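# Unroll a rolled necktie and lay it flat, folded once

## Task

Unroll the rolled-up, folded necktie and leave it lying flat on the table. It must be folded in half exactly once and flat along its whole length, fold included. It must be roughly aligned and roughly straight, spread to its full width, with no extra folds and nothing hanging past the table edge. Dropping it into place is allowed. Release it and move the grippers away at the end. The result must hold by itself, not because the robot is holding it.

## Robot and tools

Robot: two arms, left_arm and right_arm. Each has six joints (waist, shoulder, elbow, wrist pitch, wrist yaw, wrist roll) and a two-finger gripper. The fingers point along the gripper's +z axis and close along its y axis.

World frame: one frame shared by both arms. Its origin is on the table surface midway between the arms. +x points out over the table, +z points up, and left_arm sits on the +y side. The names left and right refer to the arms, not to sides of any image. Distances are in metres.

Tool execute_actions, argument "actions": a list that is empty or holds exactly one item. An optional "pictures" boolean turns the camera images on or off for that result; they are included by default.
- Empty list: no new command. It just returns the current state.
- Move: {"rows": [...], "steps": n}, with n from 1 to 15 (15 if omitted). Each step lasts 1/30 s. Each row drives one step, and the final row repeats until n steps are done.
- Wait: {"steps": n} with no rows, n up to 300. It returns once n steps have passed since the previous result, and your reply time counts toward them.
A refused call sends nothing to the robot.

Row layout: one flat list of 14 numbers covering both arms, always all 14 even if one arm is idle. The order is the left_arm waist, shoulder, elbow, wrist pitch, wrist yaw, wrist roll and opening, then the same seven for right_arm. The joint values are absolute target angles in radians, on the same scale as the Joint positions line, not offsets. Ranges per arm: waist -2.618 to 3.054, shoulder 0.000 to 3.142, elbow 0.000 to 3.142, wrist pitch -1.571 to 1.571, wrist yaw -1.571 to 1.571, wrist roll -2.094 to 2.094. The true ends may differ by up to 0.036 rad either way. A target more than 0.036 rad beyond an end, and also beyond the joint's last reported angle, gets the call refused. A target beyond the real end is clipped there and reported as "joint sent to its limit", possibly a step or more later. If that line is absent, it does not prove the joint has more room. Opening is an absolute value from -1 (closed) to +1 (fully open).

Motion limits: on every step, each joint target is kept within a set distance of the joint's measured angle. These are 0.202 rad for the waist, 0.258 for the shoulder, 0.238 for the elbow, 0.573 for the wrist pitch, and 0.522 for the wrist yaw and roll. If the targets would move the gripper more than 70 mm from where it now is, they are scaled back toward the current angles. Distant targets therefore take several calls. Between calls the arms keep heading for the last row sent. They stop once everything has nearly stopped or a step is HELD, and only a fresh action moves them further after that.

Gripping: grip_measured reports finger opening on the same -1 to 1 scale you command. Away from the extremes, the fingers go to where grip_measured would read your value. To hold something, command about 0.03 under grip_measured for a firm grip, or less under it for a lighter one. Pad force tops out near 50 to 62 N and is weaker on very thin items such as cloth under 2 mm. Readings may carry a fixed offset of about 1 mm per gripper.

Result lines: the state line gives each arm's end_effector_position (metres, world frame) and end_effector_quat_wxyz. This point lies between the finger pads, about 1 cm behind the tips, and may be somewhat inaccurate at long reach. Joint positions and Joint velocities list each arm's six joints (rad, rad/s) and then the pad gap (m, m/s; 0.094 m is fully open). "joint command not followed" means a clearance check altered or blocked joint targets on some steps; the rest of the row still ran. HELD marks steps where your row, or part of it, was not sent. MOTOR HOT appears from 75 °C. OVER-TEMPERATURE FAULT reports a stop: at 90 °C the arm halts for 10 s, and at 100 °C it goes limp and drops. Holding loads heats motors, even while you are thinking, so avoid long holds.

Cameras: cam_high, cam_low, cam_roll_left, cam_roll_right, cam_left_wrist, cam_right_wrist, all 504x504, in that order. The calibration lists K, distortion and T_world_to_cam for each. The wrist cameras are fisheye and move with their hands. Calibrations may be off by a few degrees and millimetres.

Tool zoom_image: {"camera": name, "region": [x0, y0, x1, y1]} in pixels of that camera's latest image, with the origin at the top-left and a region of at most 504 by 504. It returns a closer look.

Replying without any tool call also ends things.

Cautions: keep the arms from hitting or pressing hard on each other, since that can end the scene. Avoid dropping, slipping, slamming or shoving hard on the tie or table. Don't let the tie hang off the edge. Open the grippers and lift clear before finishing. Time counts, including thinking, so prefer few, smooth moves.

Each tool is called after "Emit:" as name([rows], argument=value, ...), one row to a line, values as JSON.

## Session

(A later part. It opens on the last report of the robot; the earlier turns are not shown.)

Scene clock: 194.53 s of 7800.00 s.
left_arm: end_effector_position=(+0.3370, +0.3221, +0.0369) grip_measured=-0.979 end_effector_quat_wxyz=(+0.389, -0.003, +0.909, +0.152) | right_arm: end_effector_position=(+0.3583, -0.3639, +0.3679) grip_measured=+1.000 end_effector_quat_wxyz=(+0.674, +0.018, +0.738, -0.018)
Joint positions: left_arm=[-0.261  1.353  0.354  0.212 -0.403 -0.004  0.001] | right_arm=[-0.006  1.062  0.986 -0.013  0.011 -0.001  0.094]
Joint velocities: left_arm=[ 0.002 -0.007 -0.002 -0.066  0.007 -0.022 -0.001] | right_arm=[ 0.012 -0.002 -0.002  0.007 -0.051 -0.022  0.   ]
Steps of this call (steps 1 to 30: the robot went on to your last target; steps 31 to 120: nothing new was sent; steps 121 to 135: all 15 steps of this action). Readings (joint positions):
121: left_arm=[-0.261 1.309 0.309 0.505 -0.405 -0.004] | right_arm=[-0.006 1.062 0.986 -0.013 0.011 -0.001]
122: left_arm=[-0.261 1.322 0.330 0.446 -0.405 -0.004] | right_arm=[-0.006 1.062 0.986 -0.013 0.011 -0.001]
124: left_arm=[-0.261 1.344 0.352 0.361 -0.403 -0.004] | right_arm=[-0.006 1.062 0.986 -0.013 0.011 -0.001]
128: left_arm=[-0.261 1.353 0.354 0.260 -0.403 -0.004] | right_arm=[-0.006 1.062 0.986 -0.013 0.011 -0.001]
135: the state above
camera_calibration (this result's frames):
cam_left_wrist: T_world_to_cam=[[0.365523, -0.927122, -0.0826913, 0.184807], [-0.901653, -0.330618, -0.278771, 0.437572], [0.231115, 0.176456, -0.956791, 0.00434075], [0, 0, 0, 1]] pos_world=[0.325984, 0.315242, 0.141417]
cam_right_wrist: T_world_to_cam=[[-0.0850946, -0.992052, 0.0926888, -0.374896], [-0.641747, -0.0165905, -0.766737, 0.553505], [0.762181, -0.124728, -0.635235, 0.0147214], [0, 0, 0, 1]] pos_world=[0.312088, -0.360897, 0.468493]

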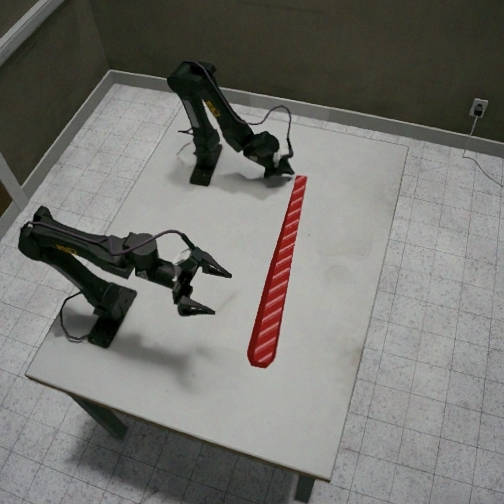

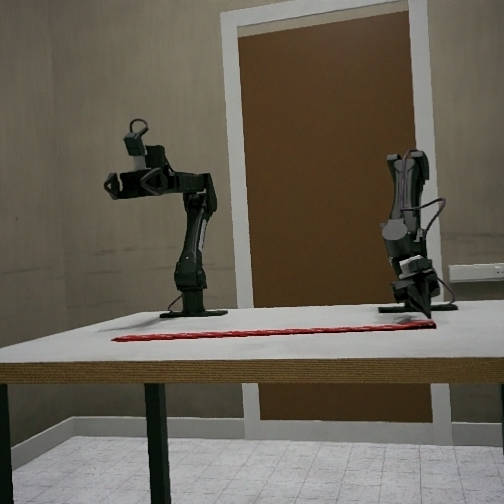

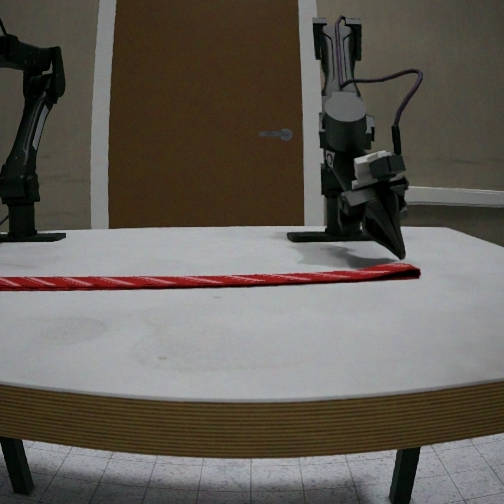

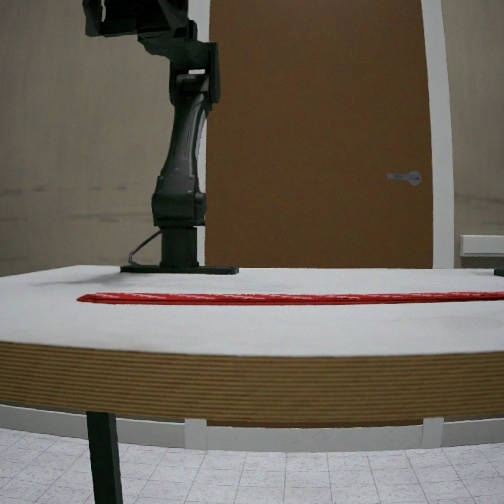

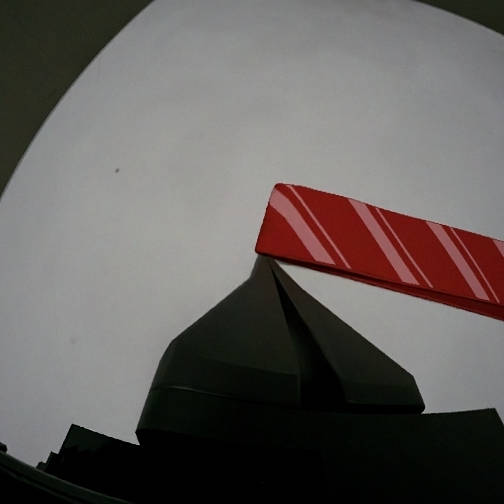

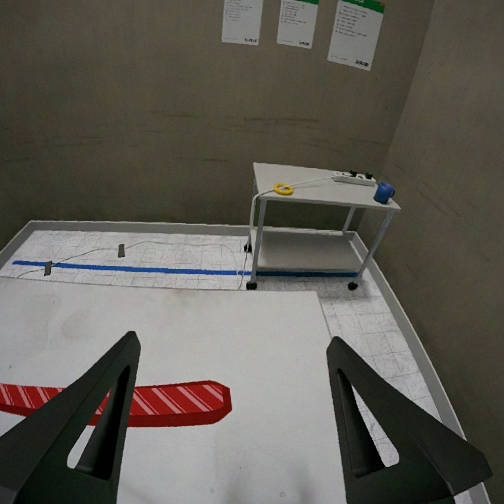

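Emit:
execute_actions([
  {"rows":[[-0.29,1.36,0.49,0.2,-0.4,0,-1,0,1.059,1.0,0,0,0,1],[-0.29,1.36,0.49,0.2,-0.4,0,-1,0,1.059,1.0,0,0,0,1],[-0.29,1.36,0.49,0.2,-0.4,0,-1,0,1.059,1.0,0,0,0,1],[-0.29,1.36,0.49,0.2,-0.4,0,-1,0,1.059,1.0,0,0,0,1],[-0.29,1.36,0.49,0.2,-0.4,0,-1,0,1.059,1.0,0,0,0,1],[-0.29,1.36,0.49,0.2,-0.4,0,-1,0,1.059,1.0,0,0,0,1],[-0.29,1.36,0.49,0.2,-0.4,0,-1,0,1.059,1.0,0,0,0,1],[-0.29,1.52,0.49,0.2,-0.4,0,-1,0,1.059,1.0,0,0,0,1]],"steps":15},
])

Scene clock: 206.77 s of 7800.00 s.
left_arm: end_effector_position=(+0.3676, +0.3094, +0.0291) grip_measured=-0.979 end_effector_quat_wxyz=(+0.372, +0.011, +0.916, +0.151) | right_arm: end_effector_position=(+0.3583, -0.3639, +0.3679) grip_measured=+1.000 end_effector_quat_wxyz=(+0.674, +0.018, +0.738, -0.018)
Joint positions: left_arm=[-0.282  1.523  0.485  0.211 -0.401 -0.004  0.001] | right_arm=[-0.006  1.062  0.986 -0.013  0.011 -0.001  0.094]
Joint velocities: left_arm=[-0.002 -0.012 -0.007  0.007  0.066  0.037 -0.   ] | right_arm=[ 0.012 -0.007  0.007 -0.022 -0.007  0.022  0.   ]
Steps of this call (steps 1 to 15: the robot went on to your last target; steps 16 to 110: nothing new was sent; then 8.07 s passed at rest; steps 111 to 125: all 15 steps of this action). Readings (joint positions):
111: left_arm=[-0.264 1.354 0.368 0.186 -0.403 -0.004] | right_arm=[-0.006 1.062 0.986 -0.013 0.011 -0.001]
112: left_arm=[-0.269 1.359 0.393 0.174 -0.403 -0.004] | right_arm=[-0.006 1.062 0.986 -0.013 0.011 -0.001]
114: left_arm=[-0.279 1.360 0.442 0.180 -0.401 -0.004] | right_arm=[-0.006 1.062 0.986 -0.013 0.011 -0.001]
118: left_arm=[-0.282 1.379 0.477 0.214 -0.402 -0.004] | right_arm=[-0.006 1.062 0.986 -0.013 0.011 -0.001]
125: the state above
camera_calibration (this result's frames):
cam_left_wrist: T_world_to_cam=[[0.341237, -0.934375, -0.10247, 0.172946], [-0.919098, -0.30882, -0.244722, 0.45744], [0.197017, 0.177688, -0.964163, 0.00450801], [0, 0, 0, 1]] pos_world=[0.360528, 0.302062, 0.134014]
cam_right_wrist: T_world_to_cam=[[-0.0850946, -0.992052, 0.0926888, -0.374896], [-0.641747, -0.0165905, -0.766737, 0.553505], [0.762181, -0.124728, -0.635235, 0.0147214], [0, 0, 0, 1]] pos_world=[0.312088, -0.360897, 0.468493]

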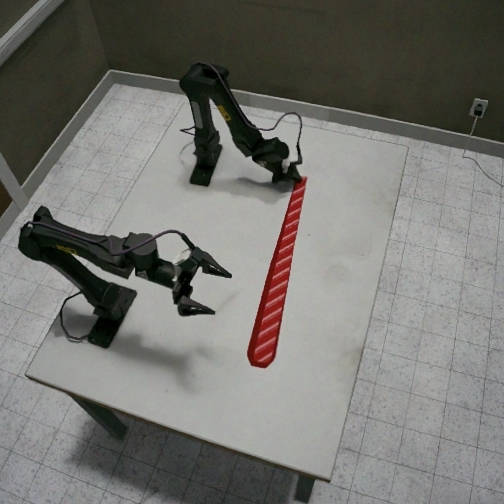

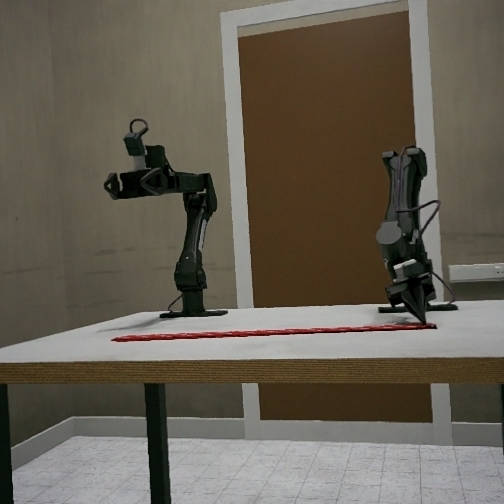

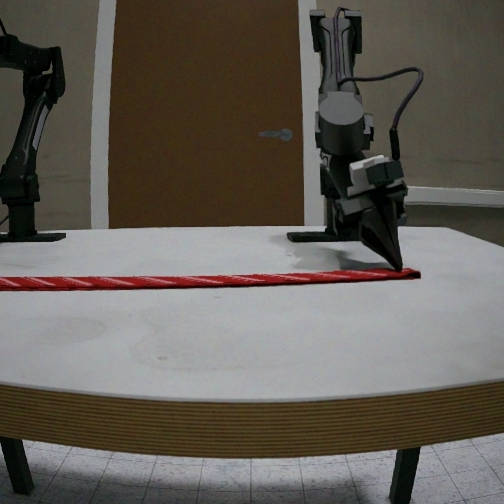

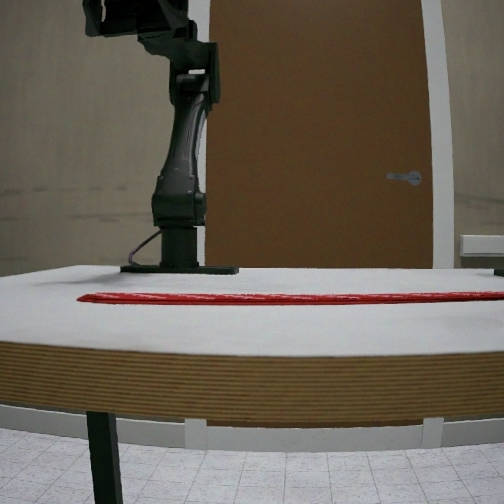

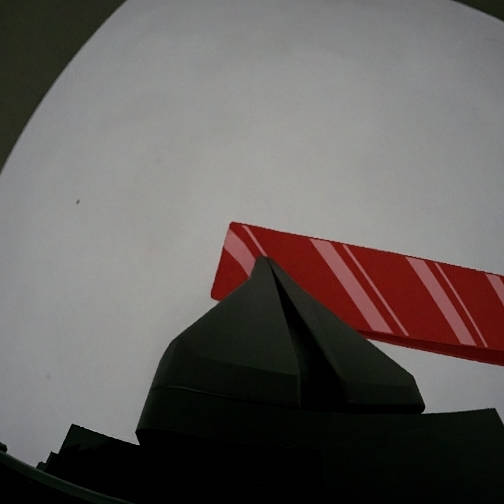

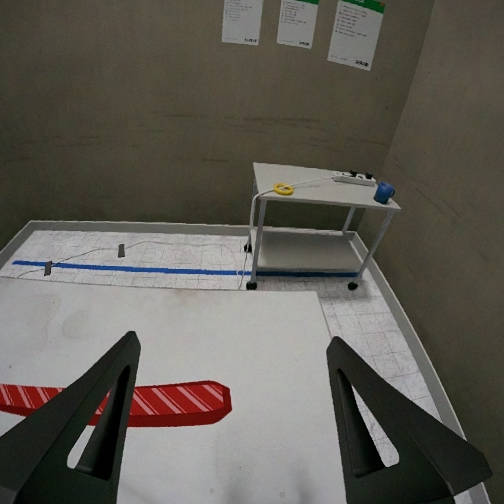

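Well placed. Press, then lift.

Emit:
execute_actions([
  {"rows":[[-0.29,1.58,0.49,0.2,-0.4,0,-1,0,1.059,1.0,0,0,0,1]],"steps":15},
], pictures=false)

Emit:
execute_actions([
  {"rows":[[-0.29,1.3,0.49,0.2,-0.4,0,-1,0,1.059,1.0,0,0,0,1]],"steps":15},
])

Emit:
zoom_image(camera="cam_roll_left", region=[300, 240, 460, 310])

Scene clock: 212.67 s of 7800.00 s.
left_arm: end_effector_position=(+0.3709, +0.3102, +0.0268) grip_measured=-0.979 end_effector_quat_wxyz=(+0.376, +0.009, +0.913, +0.155) | right_arm: end_effector_position=(+0.3583, -0.3639, +0.3679) grip_measured=+1.000 end_effector_quat_wxyz=(+0.674, +0.018, +0.738, -0.018)
Joint positions: left_arm=[-0.284  1.549  0.485  0.245 -0.413 -0.004  0.001] | right_arm=[-0.006  1.062  0.986 -0.013  0.011 -0.001  0.094]
Joint velocities: left_arm=[-0.017 -0.012 -0.007  0.022 -0.022 -0.095  0.   ] | right_arm=[-0.017 -0.002  0.007  0.066  0.007 -0.022  0.   ]
Steps of this call (steps 1 to 15: the robot went on to your last target; steps 16 to 110: nothing new was sent; then 1.73 s passed at rest; steps 111 to 125: all 15 steps of this action). Readings (joint positions):
111: left_arm=[-0.282 1.529 0.485 0.213 -0.401 -0.004] | right_arm=[-0.006 1.062 0.986 -0.013 0.011 -0.001]
112: left_arm=[-0.283 1.538 0.485 0.221 -0.404 -0.004] | right_arm=[-0.006 1.062 0.986 -0.013 0.011 -0.001]
114: left_arm=[-0.284 1.545 0.485 0.237 -0.410 -0.004] | right_arm=[-0.006 1.062 0.986 -0.013 0.011 -0.001]
118: left_arm=[-0.284 1.548 0.485 0.245 -0.413 -0.004] | right_arm=[-0.006 1.062 0.986 -0.013 0.011 -0.001]
125: the state above

Scene clock: 213.17 s of 7800.00 s.
left_arm: end_effector_position=(+0.3775, +0.3076, +0.0989) grip_measured=-0.979 end_effector_quat_wxyz=(+0.464, -0.011, +0.875, +0.134) | right_arm: end_effector_position=(+0.3583, -0.3639, +0.3679) grip_measured=+1.000 end_effector_quat_wxyz=(+0.674, +0.018, +0.738, -0.018)
Joint positions: left_arm=[-0.284  1.305  0.482  0.204 -0.404 -0.004  0.001] | right_arm=[-0.006  1.062  0.986 -0.013  0.011 -0.001  0.094]
Joint velocities: left_arm=[-0.012  0.012 -0.002  0.022  0.051  0.081 -0.001] | right_arm=[-0.012 -0.007 -0.002 -0.051  0.007 -0.007  0.   ]
Steps of this call (steps 1 to 15: all 15 steps of this action). Readings (joint positions):
1: left_arm=[-0.284 1.518 0.484 0.232 -0.409 -0.004] | right_arm=[-0.006 1.062 0.986 -0.013 0.011 -0.001]
2: left_arm=[-0.284 1.457 0.475 0.206 -0.405 -0.004] | right_arm=[-0.006 1.062 0.986 -0.013 0.011 -0.001]
4: left_arm=[-0.284 1.350 0.476 0.205 -0.405 -0.004] | right_arm=[-0.006 1.062 0.986 -0.013 0.011 -0.001]
8: left_arm=[-0.284 1.305 0.482 0.222 -0.405 -0.004] | right_arm=[-0.006 1.062 0.986 -0.013 0.011 -0.001]
15: the state above
camera_calibration (this result's frames):
cam_left_wrist: T_world_to_cam=[[0.352015, -0.935987, 0.00378354, 0.160899], [-0.850763, -0.321643, -0.415629, 0.478124], [0.390241, 0.143089, -0.909526, 0.00244106], [0, 0, 0, 1]] pos_world=[0.349179, 0.304035, 0.200334]
cam_right_wrist: T_world_to_cam=[[-0.0850946, -0.992052, 0.0926888, -0.374896], [-0.641747, -0.0165905, -0.766737, 0.553505], [0.762181, -0.124728, -0.635235, 0.0147214], [0, 0, 0, 1]] pos_world=[0.312088, -0.360897, 0.468493]

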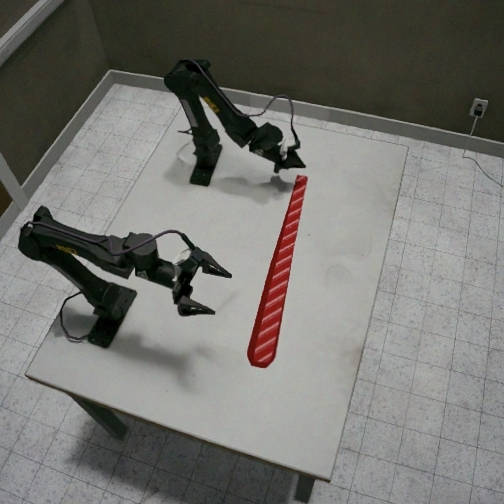

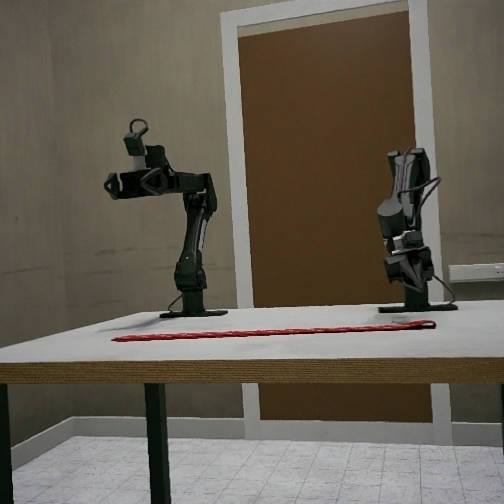

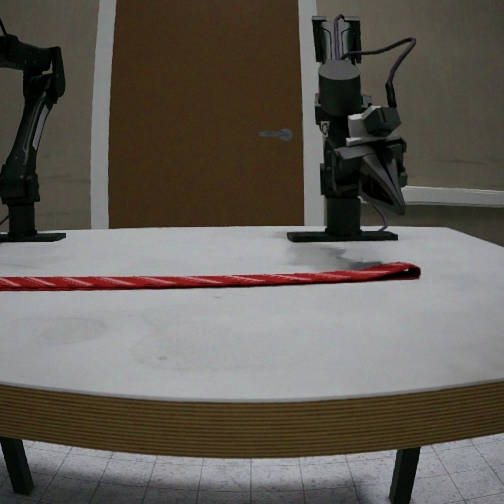

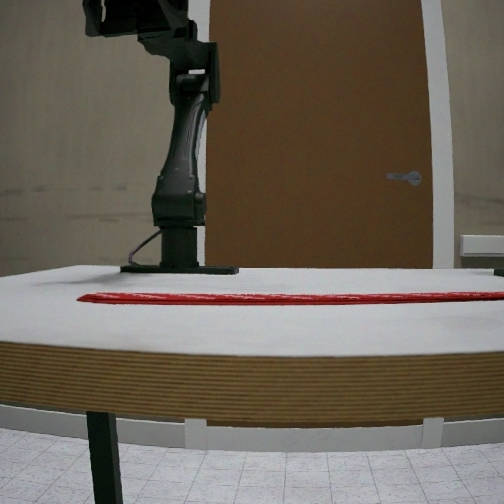

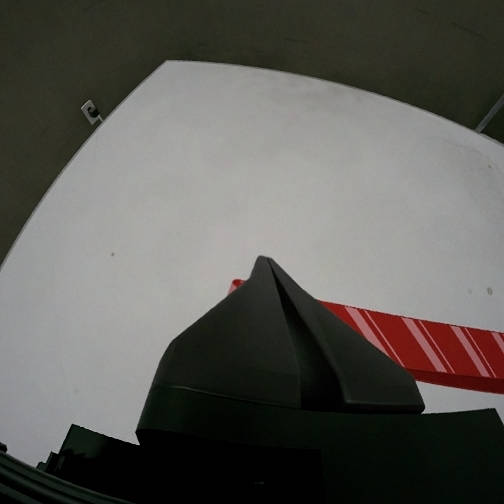

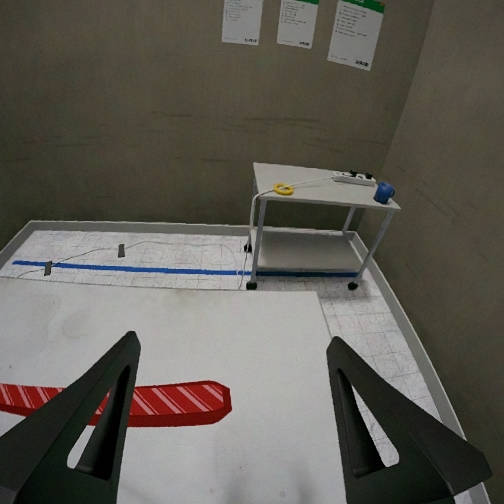

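Region (300, 240, 460, 310) of cam_roll_left's 504x504 image, scaled by 3.150, with more detail than that image has; it fills the top 220 rows of this view, and the rest is white.

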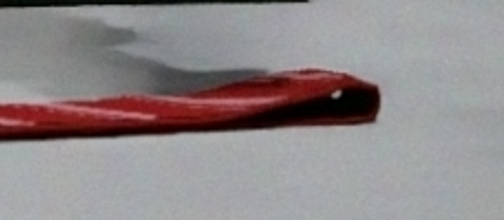

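Emit:
execute_actions([
  {"rows":[[-0.25,1.36,0.49,0.2,-0.4,0,-1,0,1.059,1.0,0,0,0,1],[-0.25,1.36,0.49,0.2,-0.4,0,-1,0,1.059,1.0,0,0,0,1],[-0.25,1.36,0.49,0.2,-0.4,0,-1,0,1.059,1.0,0,0,0,1],[-0.25,1.36,0.49,0.2,-0.4,0,-1,0,1.059,1.0,0,0,0,1],[-0.25,1.36,0.49,0.2,-0.4,0,-1,0,1.059,1.0,0,0,0,1],[-0.25,1.62,0.49,0.2,-0.4,0,-1,0,1.059,1.0,0,0,0,1]],"steps":15},
], pictures=false)

Emit:
execute_actions([
  {"rows":[[-0.25,1.62,0.49,0.2,-0.4,0,-1,0,1.059,1.0,0,0,0,1]],"steps":10},
])

Emit:
zoom_image(camera="cam_roll_left", region=[300, 220, 460, 310])

Scene clock: 222.97 s of 7800.00 s.
left_arm: end_effector_position=(+0.3807, +0.3186, +0.0271) grip_measured=-0.979 end_effector_quat_wxyz=(+0.382, -0.006, +0.910, +0.162) | right_arm: end_effector_position=(+0.3583, -0.3639, +0.3679) grip_measured=+1.000 end_effector_quat_wxyz=(+0.674, +0.018, +0.738, -0.018)
Joint positions: left_arm=[-0.258  1.59   0.507  0.283 -0.419 -0.003  0.001] | right_arm=[-0.006  1.062  0.986 -0.013  0.011 -0.001  0.094]
Joint velocities: left_arm=[ 0.002  0.007 -0.007 -0.007 -0.007  0.051 -0.001] | right_arm=[-0.017 -0.007 -0.002 -0.037 -0.007  0.051  0.   ]
Steps of this call (steps 1 to 15: the robot went on to your last target; steps 16 to 110: nothing new was sent; then 5.63 s passed at rest; steps 111 to 125: all 15 steps of this action). Readings (joint positions):
111: left_arm=[-0.280 1.310 0.482 0.203 -0.403 -0.004] | right_arm=[-0.006 1.062 0.986 -0.013 0.011 -0.001]
112: left_arm=[-0.273 1.322 0.482 0.207 -0.402 -0.004] | right_arm=[-0.006 1.062 0.986 -0.013 0.011 -0.001]
114: left_arm=[-0.260 1.346 0.482 0.201 -0.402 -0.004] | right_arm=[-0.006 1.062 0.986 -0.013 0.011 -0.001]
118: left_arm=[-0.257 1.527 0.499 0.235 -0.403 -0.004] | right_arm=[-0.006 1.062 0.986 -0.013 0.011 -0.001]
125: the state above

Scene clock: 223.30 s of 7800.00 s.
left_arm: end_effector_position=(+0.3807, +0.3186, +0.0271) grip_measured=-0.979 end_effector_quat_wxyz=(+0.382, -0.006, +0.910, +0.162) | right_arm: end_effector_position=(+0.3583, -0.3639, +0.3679) grip_measured=+1.000 end_effector_quat_wxyz=(+0.674, +0.018, +0.738, -0.018)
Joint positions: left_arm=[-0.258  1.59   0.507  0.283 -0.419 -0.003  0.001] | right_arm=[-0.006  1.062  0.986 -0.013  0.011 -0.001  0.094]
Joint velocities: left_arm=[-0.022  0.007 -0.002 -0.022 -0.022 -0.066  0.   ] | right_arm=[ 0.022  0.007  0.002  0.007  0.022 -0.007  0.   ]
Steps of this call (steps 1 to 10: all 10 steps of this action). Readings (joint positions):
1: left_arm=[-0.258 1.590 0.507 0.283 -0.419 -0.003] | right_arm=[-0.006 1.062 0.986 -0.013 0.011 -0.001]
2: left_arm=[-0.258 1.590 0.507 0.283 -0.419 -0.003] | right_arm=[-0.006 1.062 0.986 -0.013 0.011 -0.001]
4: left_arm=[-0.258 1.590 0.507 0.283 -0.419 -0.003] | right_arm=[-0.006 1.062 0.986 -0.013 0.011 -0.001]
8: left_arm=[-0.258 1.590 0.507 0.283 -0.419 -0.003] | right_arm=[-0.006 1.062 0.986 -0.013 0.011 -0.001]
10: the state above
camera_calibration (this result's frames):
cam_left_wrist: T_world_to_cam=[[0.377394, -0.92062, -0.10016, 0.158591], [-0.900038, -0.339184, -0.273654, 0.475039], [0.217959, 0.193423, -0.956599, -0.0149124], [0, 0, 0, 1]] pos_world=[0.370952, 0.310012, 0.131616]
cam_right_wrist: T_world_to_cam=[[-0.0850946, -0.992052, 0.0926888, -0.374896], [-0.641747, -0.0165905, -0.766737, 0.553505], [0.762181, -0.124728, -0.635235, 0.0147214], [0, 0, 0, 1]] pos_world=[0.312088, -0.360897, 0.468493]

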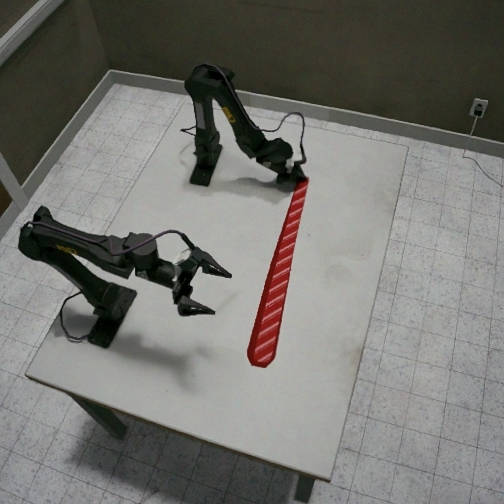

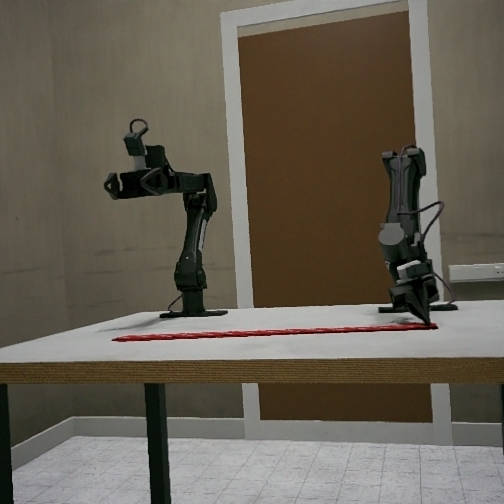

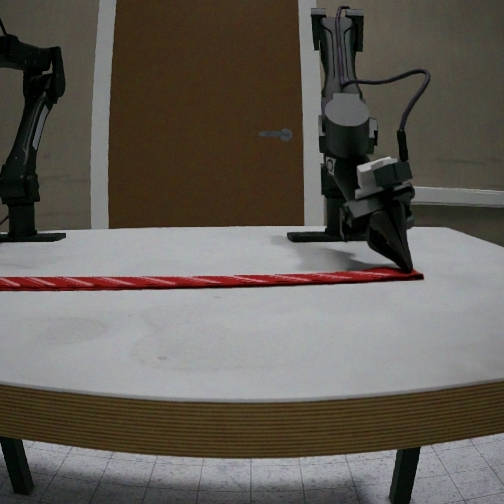

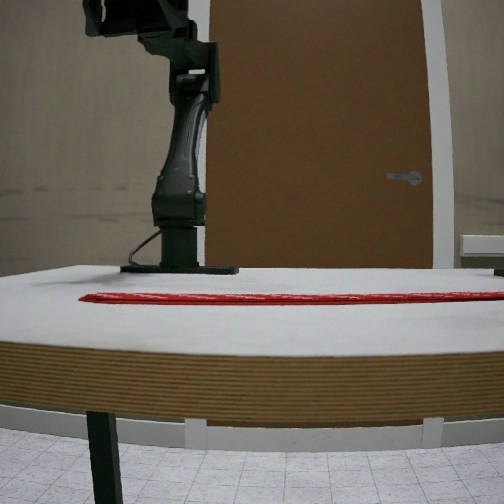

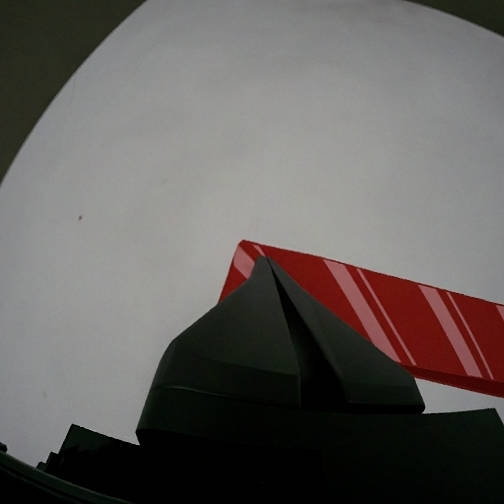

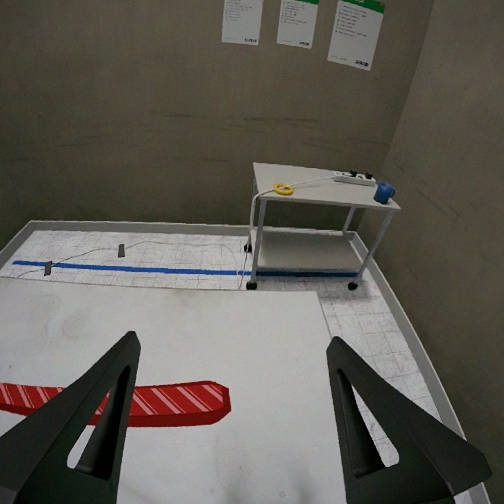

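Region (300, 220, 460, 310) of cam_roll_left's 504x504 image, scaled by 3.150, with more detail than that image has; it fills the top 284 rows of this view, and the rest is white.

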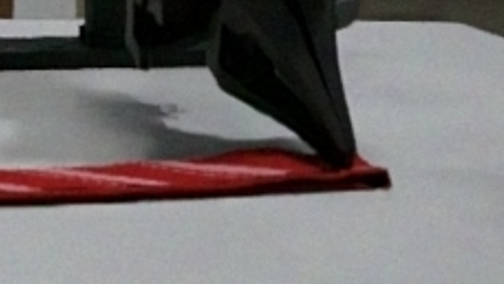

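Emit:
execute_actions([
  {"rows":[[-0.25,1.45,0.47,0.2,-0.4,0,-1,0,1.059,1.0,0,0,0,1],[-0.25,1.45,0.47,0.2,-0.4,0,-1,0,1.059,1.0,0,0,0,1],[-0.25,1.45,0.47,0.2,-0.4,0,-1,0,1.059,1.0,0,0,0,1],[-0.25,1.45,0.47,0.2,-0.4,0,-1,0,1.059,1.0,0,0,0,1],[-0.215,1.45,0.47,0.2,-0.4,0,-1,0,1.059,1.0,0,0,0,1],[-0.215,1.45,0.47,0.2,-0.4,0,-1,0,1.059,1.0,0,0,0,1],[-0.215,1.45,0.47,0.2,-0.4,0,-1,0,1.059,1.0,0,0,0,1],[-0.215,1.45,0.47,0.2,-0.4,0,-1,0,1.059,1.0,0,0,0,1],[-0.215,1.45,0.47,0.2,-0.4,0,-1,0,1.059,1.0,0,0,0,1],[-0.215,1.59,0.47,0.2,-0.4,0,-1,0,1.059,1.0,0,0,0,1]],"steps":15},
], pictures=false)

Emit:
execute_actions([
  {"rows":[[-0.215,1.6,0.47,0.2,-0.4,0,-1,0,1.059,1.0,0,0,0,1]],"steps":10},
])

Emit:
zoom_image(camera="cam_roll_left", region=[300, 220, 460, 310])

Emit:
execute_actions([
  {"rows":[[-0.215,1.25,0.47,0.2,-0.4,0,-1,0,1.059,1.0,0,0,0,1]],"steps":15},
])

Emit:
zoom_image(camera="cam_roll_left", region=[300, 220, 460, 310])

Scene clock: 235.17 s of 7800.00 s.
left_arm: end_effector_position=(+0.3686, +0.3339, +0.0233) grip_measured=-0.979 end_effector_quat_wxyz=(+0.367, -0.020, +0.914, +0.171) | right_arm: end_effector_position=(+0.3583, -0.3639, +0.3679) grip_measured=+1.000 end_effector_quat_wxyz=(+0.674, +0.018, +0.738, -0.018)
Joint positions: left_arm=[-0.22   1.562  0.482  0.253 -0.419 -0.003  0.001] | right_arm=[-0.006  1.062  0.986 -0.013  0.011 -0.001  0.094]
Joint velocities: left_arm=[ 0.002  0.056 -0.007  0.051 -0.139 -0.022 -0.001] | right_arm=[ 0.022 -0.007 -0.002 -0.066 -0.066 -0.037  0.   ]
Steps of this call (steps 1 to 15: the robot went on to your last target; steps 16 to 110: nothing new was sent; then 7.70 s passed at rest; steps 111 to 125: all 15 steps of this action). Readings (joint positions):
111: left_arm=[-0.258 1.573 0.505 0.276 -0.417 -0.003] | right_arm=[-0.006 1.062 0.986 -0.013 0.011 -0.001]
112: left_arm=[-0.258 1.539 0.494 0.259 -0.413 -0.003] | right_arm=[-0.006 1.062 0.986 -0.013 0.011 -0.001]
114: left_arm=[-0.258 1.484 0.481 0.238 -0.411 -0.003] | right_arm=[-0.006 1.062 0.986 -0.013 0.011 -0.001]
118: left_arm=[-0.226 1.468 0.481 0.223 -0.406 -0.003] | right_arm=[-0.006 1.062 0.986 -0.013 0.011 -0.001]
125: the state above

Scene clock: 235.50 s of 7800.00 s.
left_arm: end_effector_position=(+0.3691, +0.3345, +0.0231) grip_measured=-0.979 end_effector_quat_wxyz=(+0.368, -0.021, +0.913, +0.172) | right_arm: end_effector_position=(+0.3583, -0.3639, +0.3679) grip_measured=+1.000 end_effector_quat_wxyz=(+0.674, +0.018, +0.738, -0.018)
Joint positions: left_arm=[-0.22   1.566  0.482  0.259 -0.423 -0.003  0.001] | right_arm=[-0.006  1.062  0.986 -0.013  0.011 -0.001  0.094]
Joint velocities: left_arm=[-0.012  0.007  0.012  0.007  0.007  0.095  0.   ] | right_arm=[ 0.017 -0.007  0.007  0.037  0.022 -0.007  0.   ]
Steps of this call (steps 1 to 10: all 10 steps of this action). Readings (joint positions):
1: left_arm=[-0.220 1.564 0.482 0.255 -0.421 -0.003] | right_arm=[-0.006 1.062 0.986 -0.013 0.011 -0.001]
2: left_arm=[-0.220 1.565 0.482 0.257 -0.422 -0.003] | right_arm=[-0.006 1.062 0.986 -0.013 0.011 -0.001]
4: left_arm=[-0.220 1.566 0.482 0.259 -0.423 -0.003] | right_arm=[-0.006 1.062 0.986 -0.013 0.011 -0.001]
8: left_arm=[-0.220 1.566 0.482 0.259 -0.423 -0.003] | right_arm=[-0.006 1.062 0.986 -0.013 0.011 -0.001]
10: the state above
camera_calibration (this result's frames):
cam_left_wrist: T_world_to_cam=[[0.412333, -0.903689, -0.115441, 0.15902], [-0.891727, -0.374394, -0.254267, 0.47717], [0.186558, 0.207784, -0.96022, -0.0123991], [0, 0, 0, 1]] pos_world=[0.362249, 0.324931, 0.12778]
cam_right_wrist: T_world_to_cam=[[-0.0850946, -0.992052, 0.0926888, -0.374896], [-0.641747, -0.0165905, -0.766737, 0.553505], [0.762181, -0.124728, -0.635235, 0.0147214], [0, 0, 0, 1]] pos_world=[0.312088, -0.360897, 0.468493]

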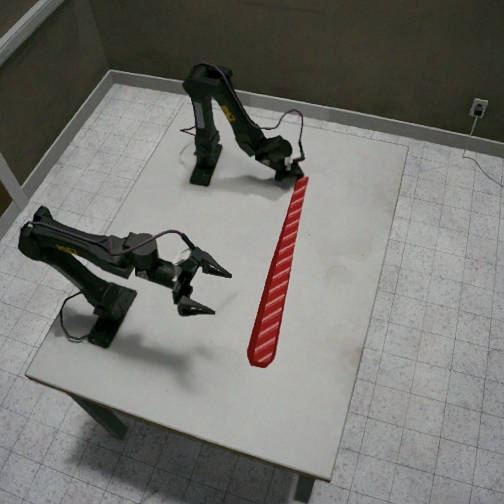

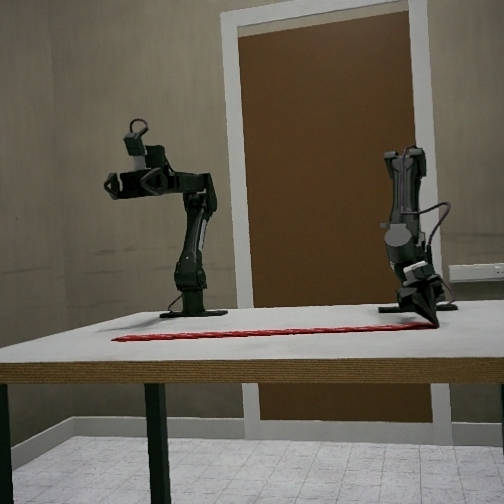

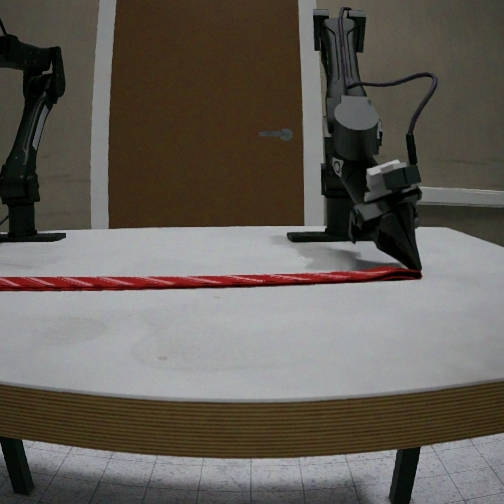

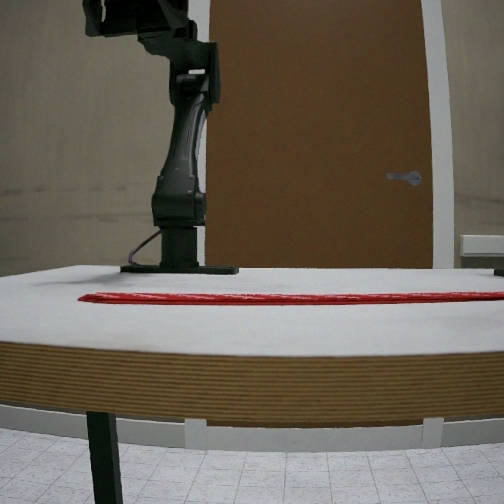

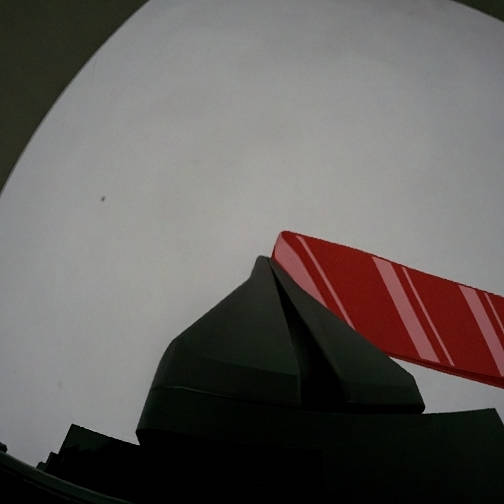

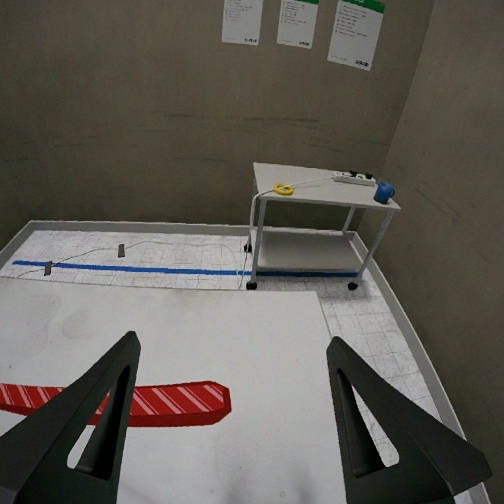

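Region (300, 220, 460, 310) of cam_roll_left's 504x504 image, scaled by 3.150, with more detail than that image has; it fills the top 284 rows of this view, and the rest is white.

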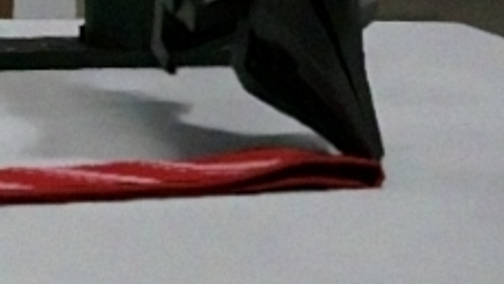

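Scene clock: 236.00 s of 7800.00 s.
left_arm: end_effector_position=(+0.3732, +0.3310, +0.1103) grip_measured=-0.979 end_effector_quat_wxyz=(+0.476, -0.043, +0.866, +0.147) | right_arm: end_effector_position=(+0.3583, -0.3639, +0.3679) grip_measured=+1.000 end_effector_quat_wxyz=(+0.674, +0.018, +0.738, -0.018)
Joint positions: left_arm=[-0.22   1.252  0.467  0.205 -0.405 -0.003  0.001] | right_arm=[-0.006  1.062  0.986 -0.013  0.011 -0.001  0.094]
Joint velocities: left_arm=[ 0.007 -0.007  0.002  0.022  0.007 -0.051  0.   ] | right_arm=[-0.007 -0.007 -0.007  0.066  0.066 -0.007  0.   ]
Steps of this call (steps 1 to 15: all 15 steps of this action). Readings (joint positions):
1: left_arm=[-0.220 1.534 0.480 0.245 -0.418 -0.003] | right_arm=[-0.006 1.062 0.986 -0.013 0.011 -0.001]
2: left_arm=[-0.220 1.465 0.467 0.217 -0.411 -0.003] | right_arm=[-0.006 1.062 0.986 -0.013 0.011 -0.001]
4: left_arm=[-0.220 1.326 0.460 0.202 -0.409 -0.003] | right_arm=[-0.006 1.062 0.986 -0.013 0.011 -0.001]
8: left_arm=[-0.220 1.252 0.467 0.229 -0.409 -0.003] | right_arm=[-0.006 1.062 0.986 -0.013 0.011 -0.001]
15: the state above
camera_calibration (this result's frames):
cam_left_wrist: T_world_to_cam=[[0.411059, -0.911319, 0.0229871, 0.151992], [-0.81183, -0.377421, -0.445516, 0.494019], [0.414683, 0.164472, -0.894979, -0.00666159], [0, 0, 0, 1]] pos_world=[0.341344, 0.326062, 0.210637]
cam_right_wrist: T_world_to_cam=[[-0.0850946, -0.992052, 0.0926888, -0.374896], [-0.641747, -0.0165905, -0.766737, 0.553505], [0.762181, -0.124728, -0.635235, 0.0147214], [0, 0, 0, 1]] pos_world=[0.312088, -0.360897, 0.468493]

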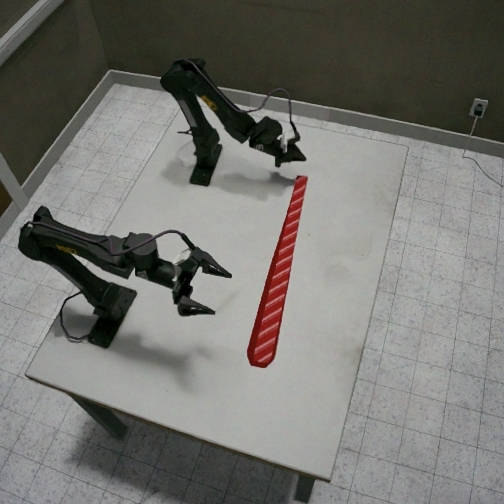

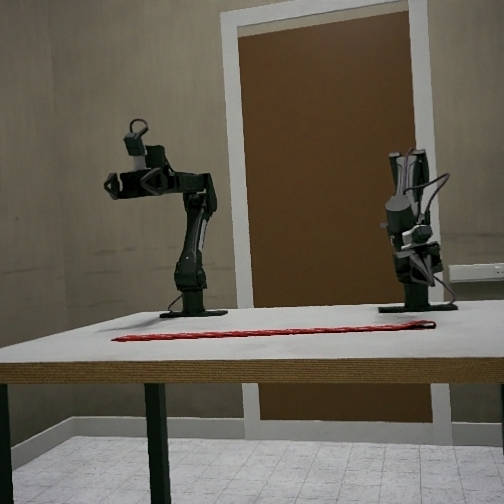

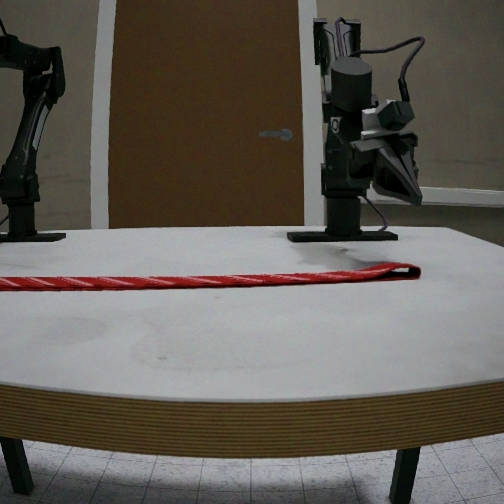

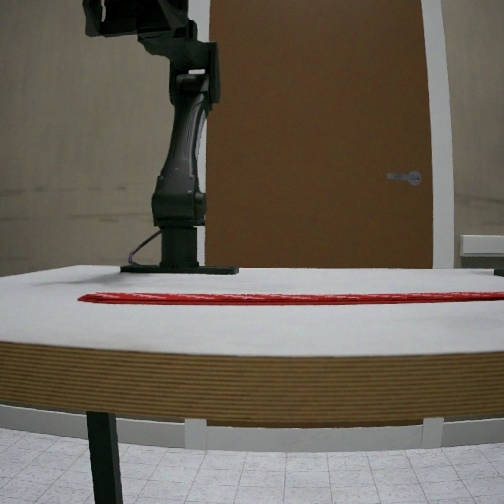

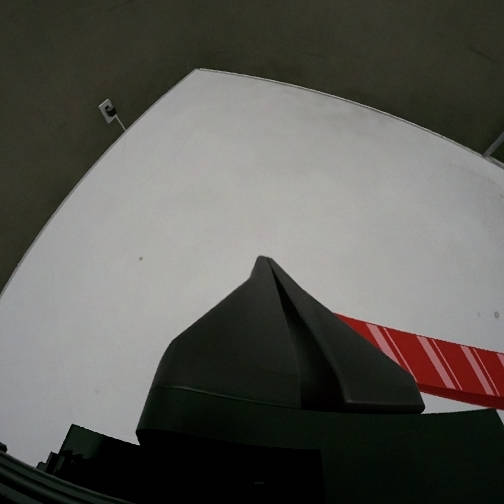

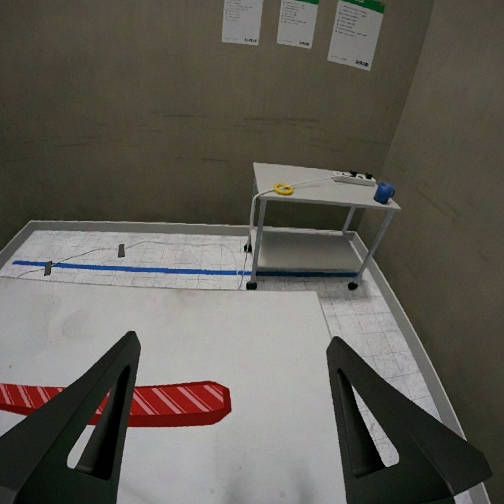

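Region (300, 220, 460, 310) of cam_roll_left's 504x504 image, scaled by 3.150, with more detail than that image has; it fills the top 284 rows of this view, and the rest is white.

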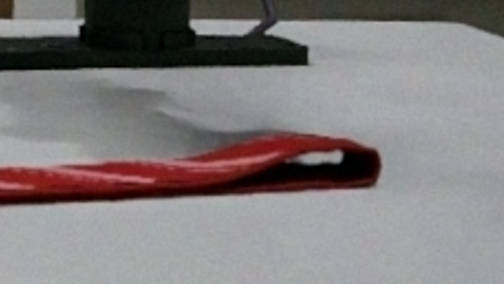

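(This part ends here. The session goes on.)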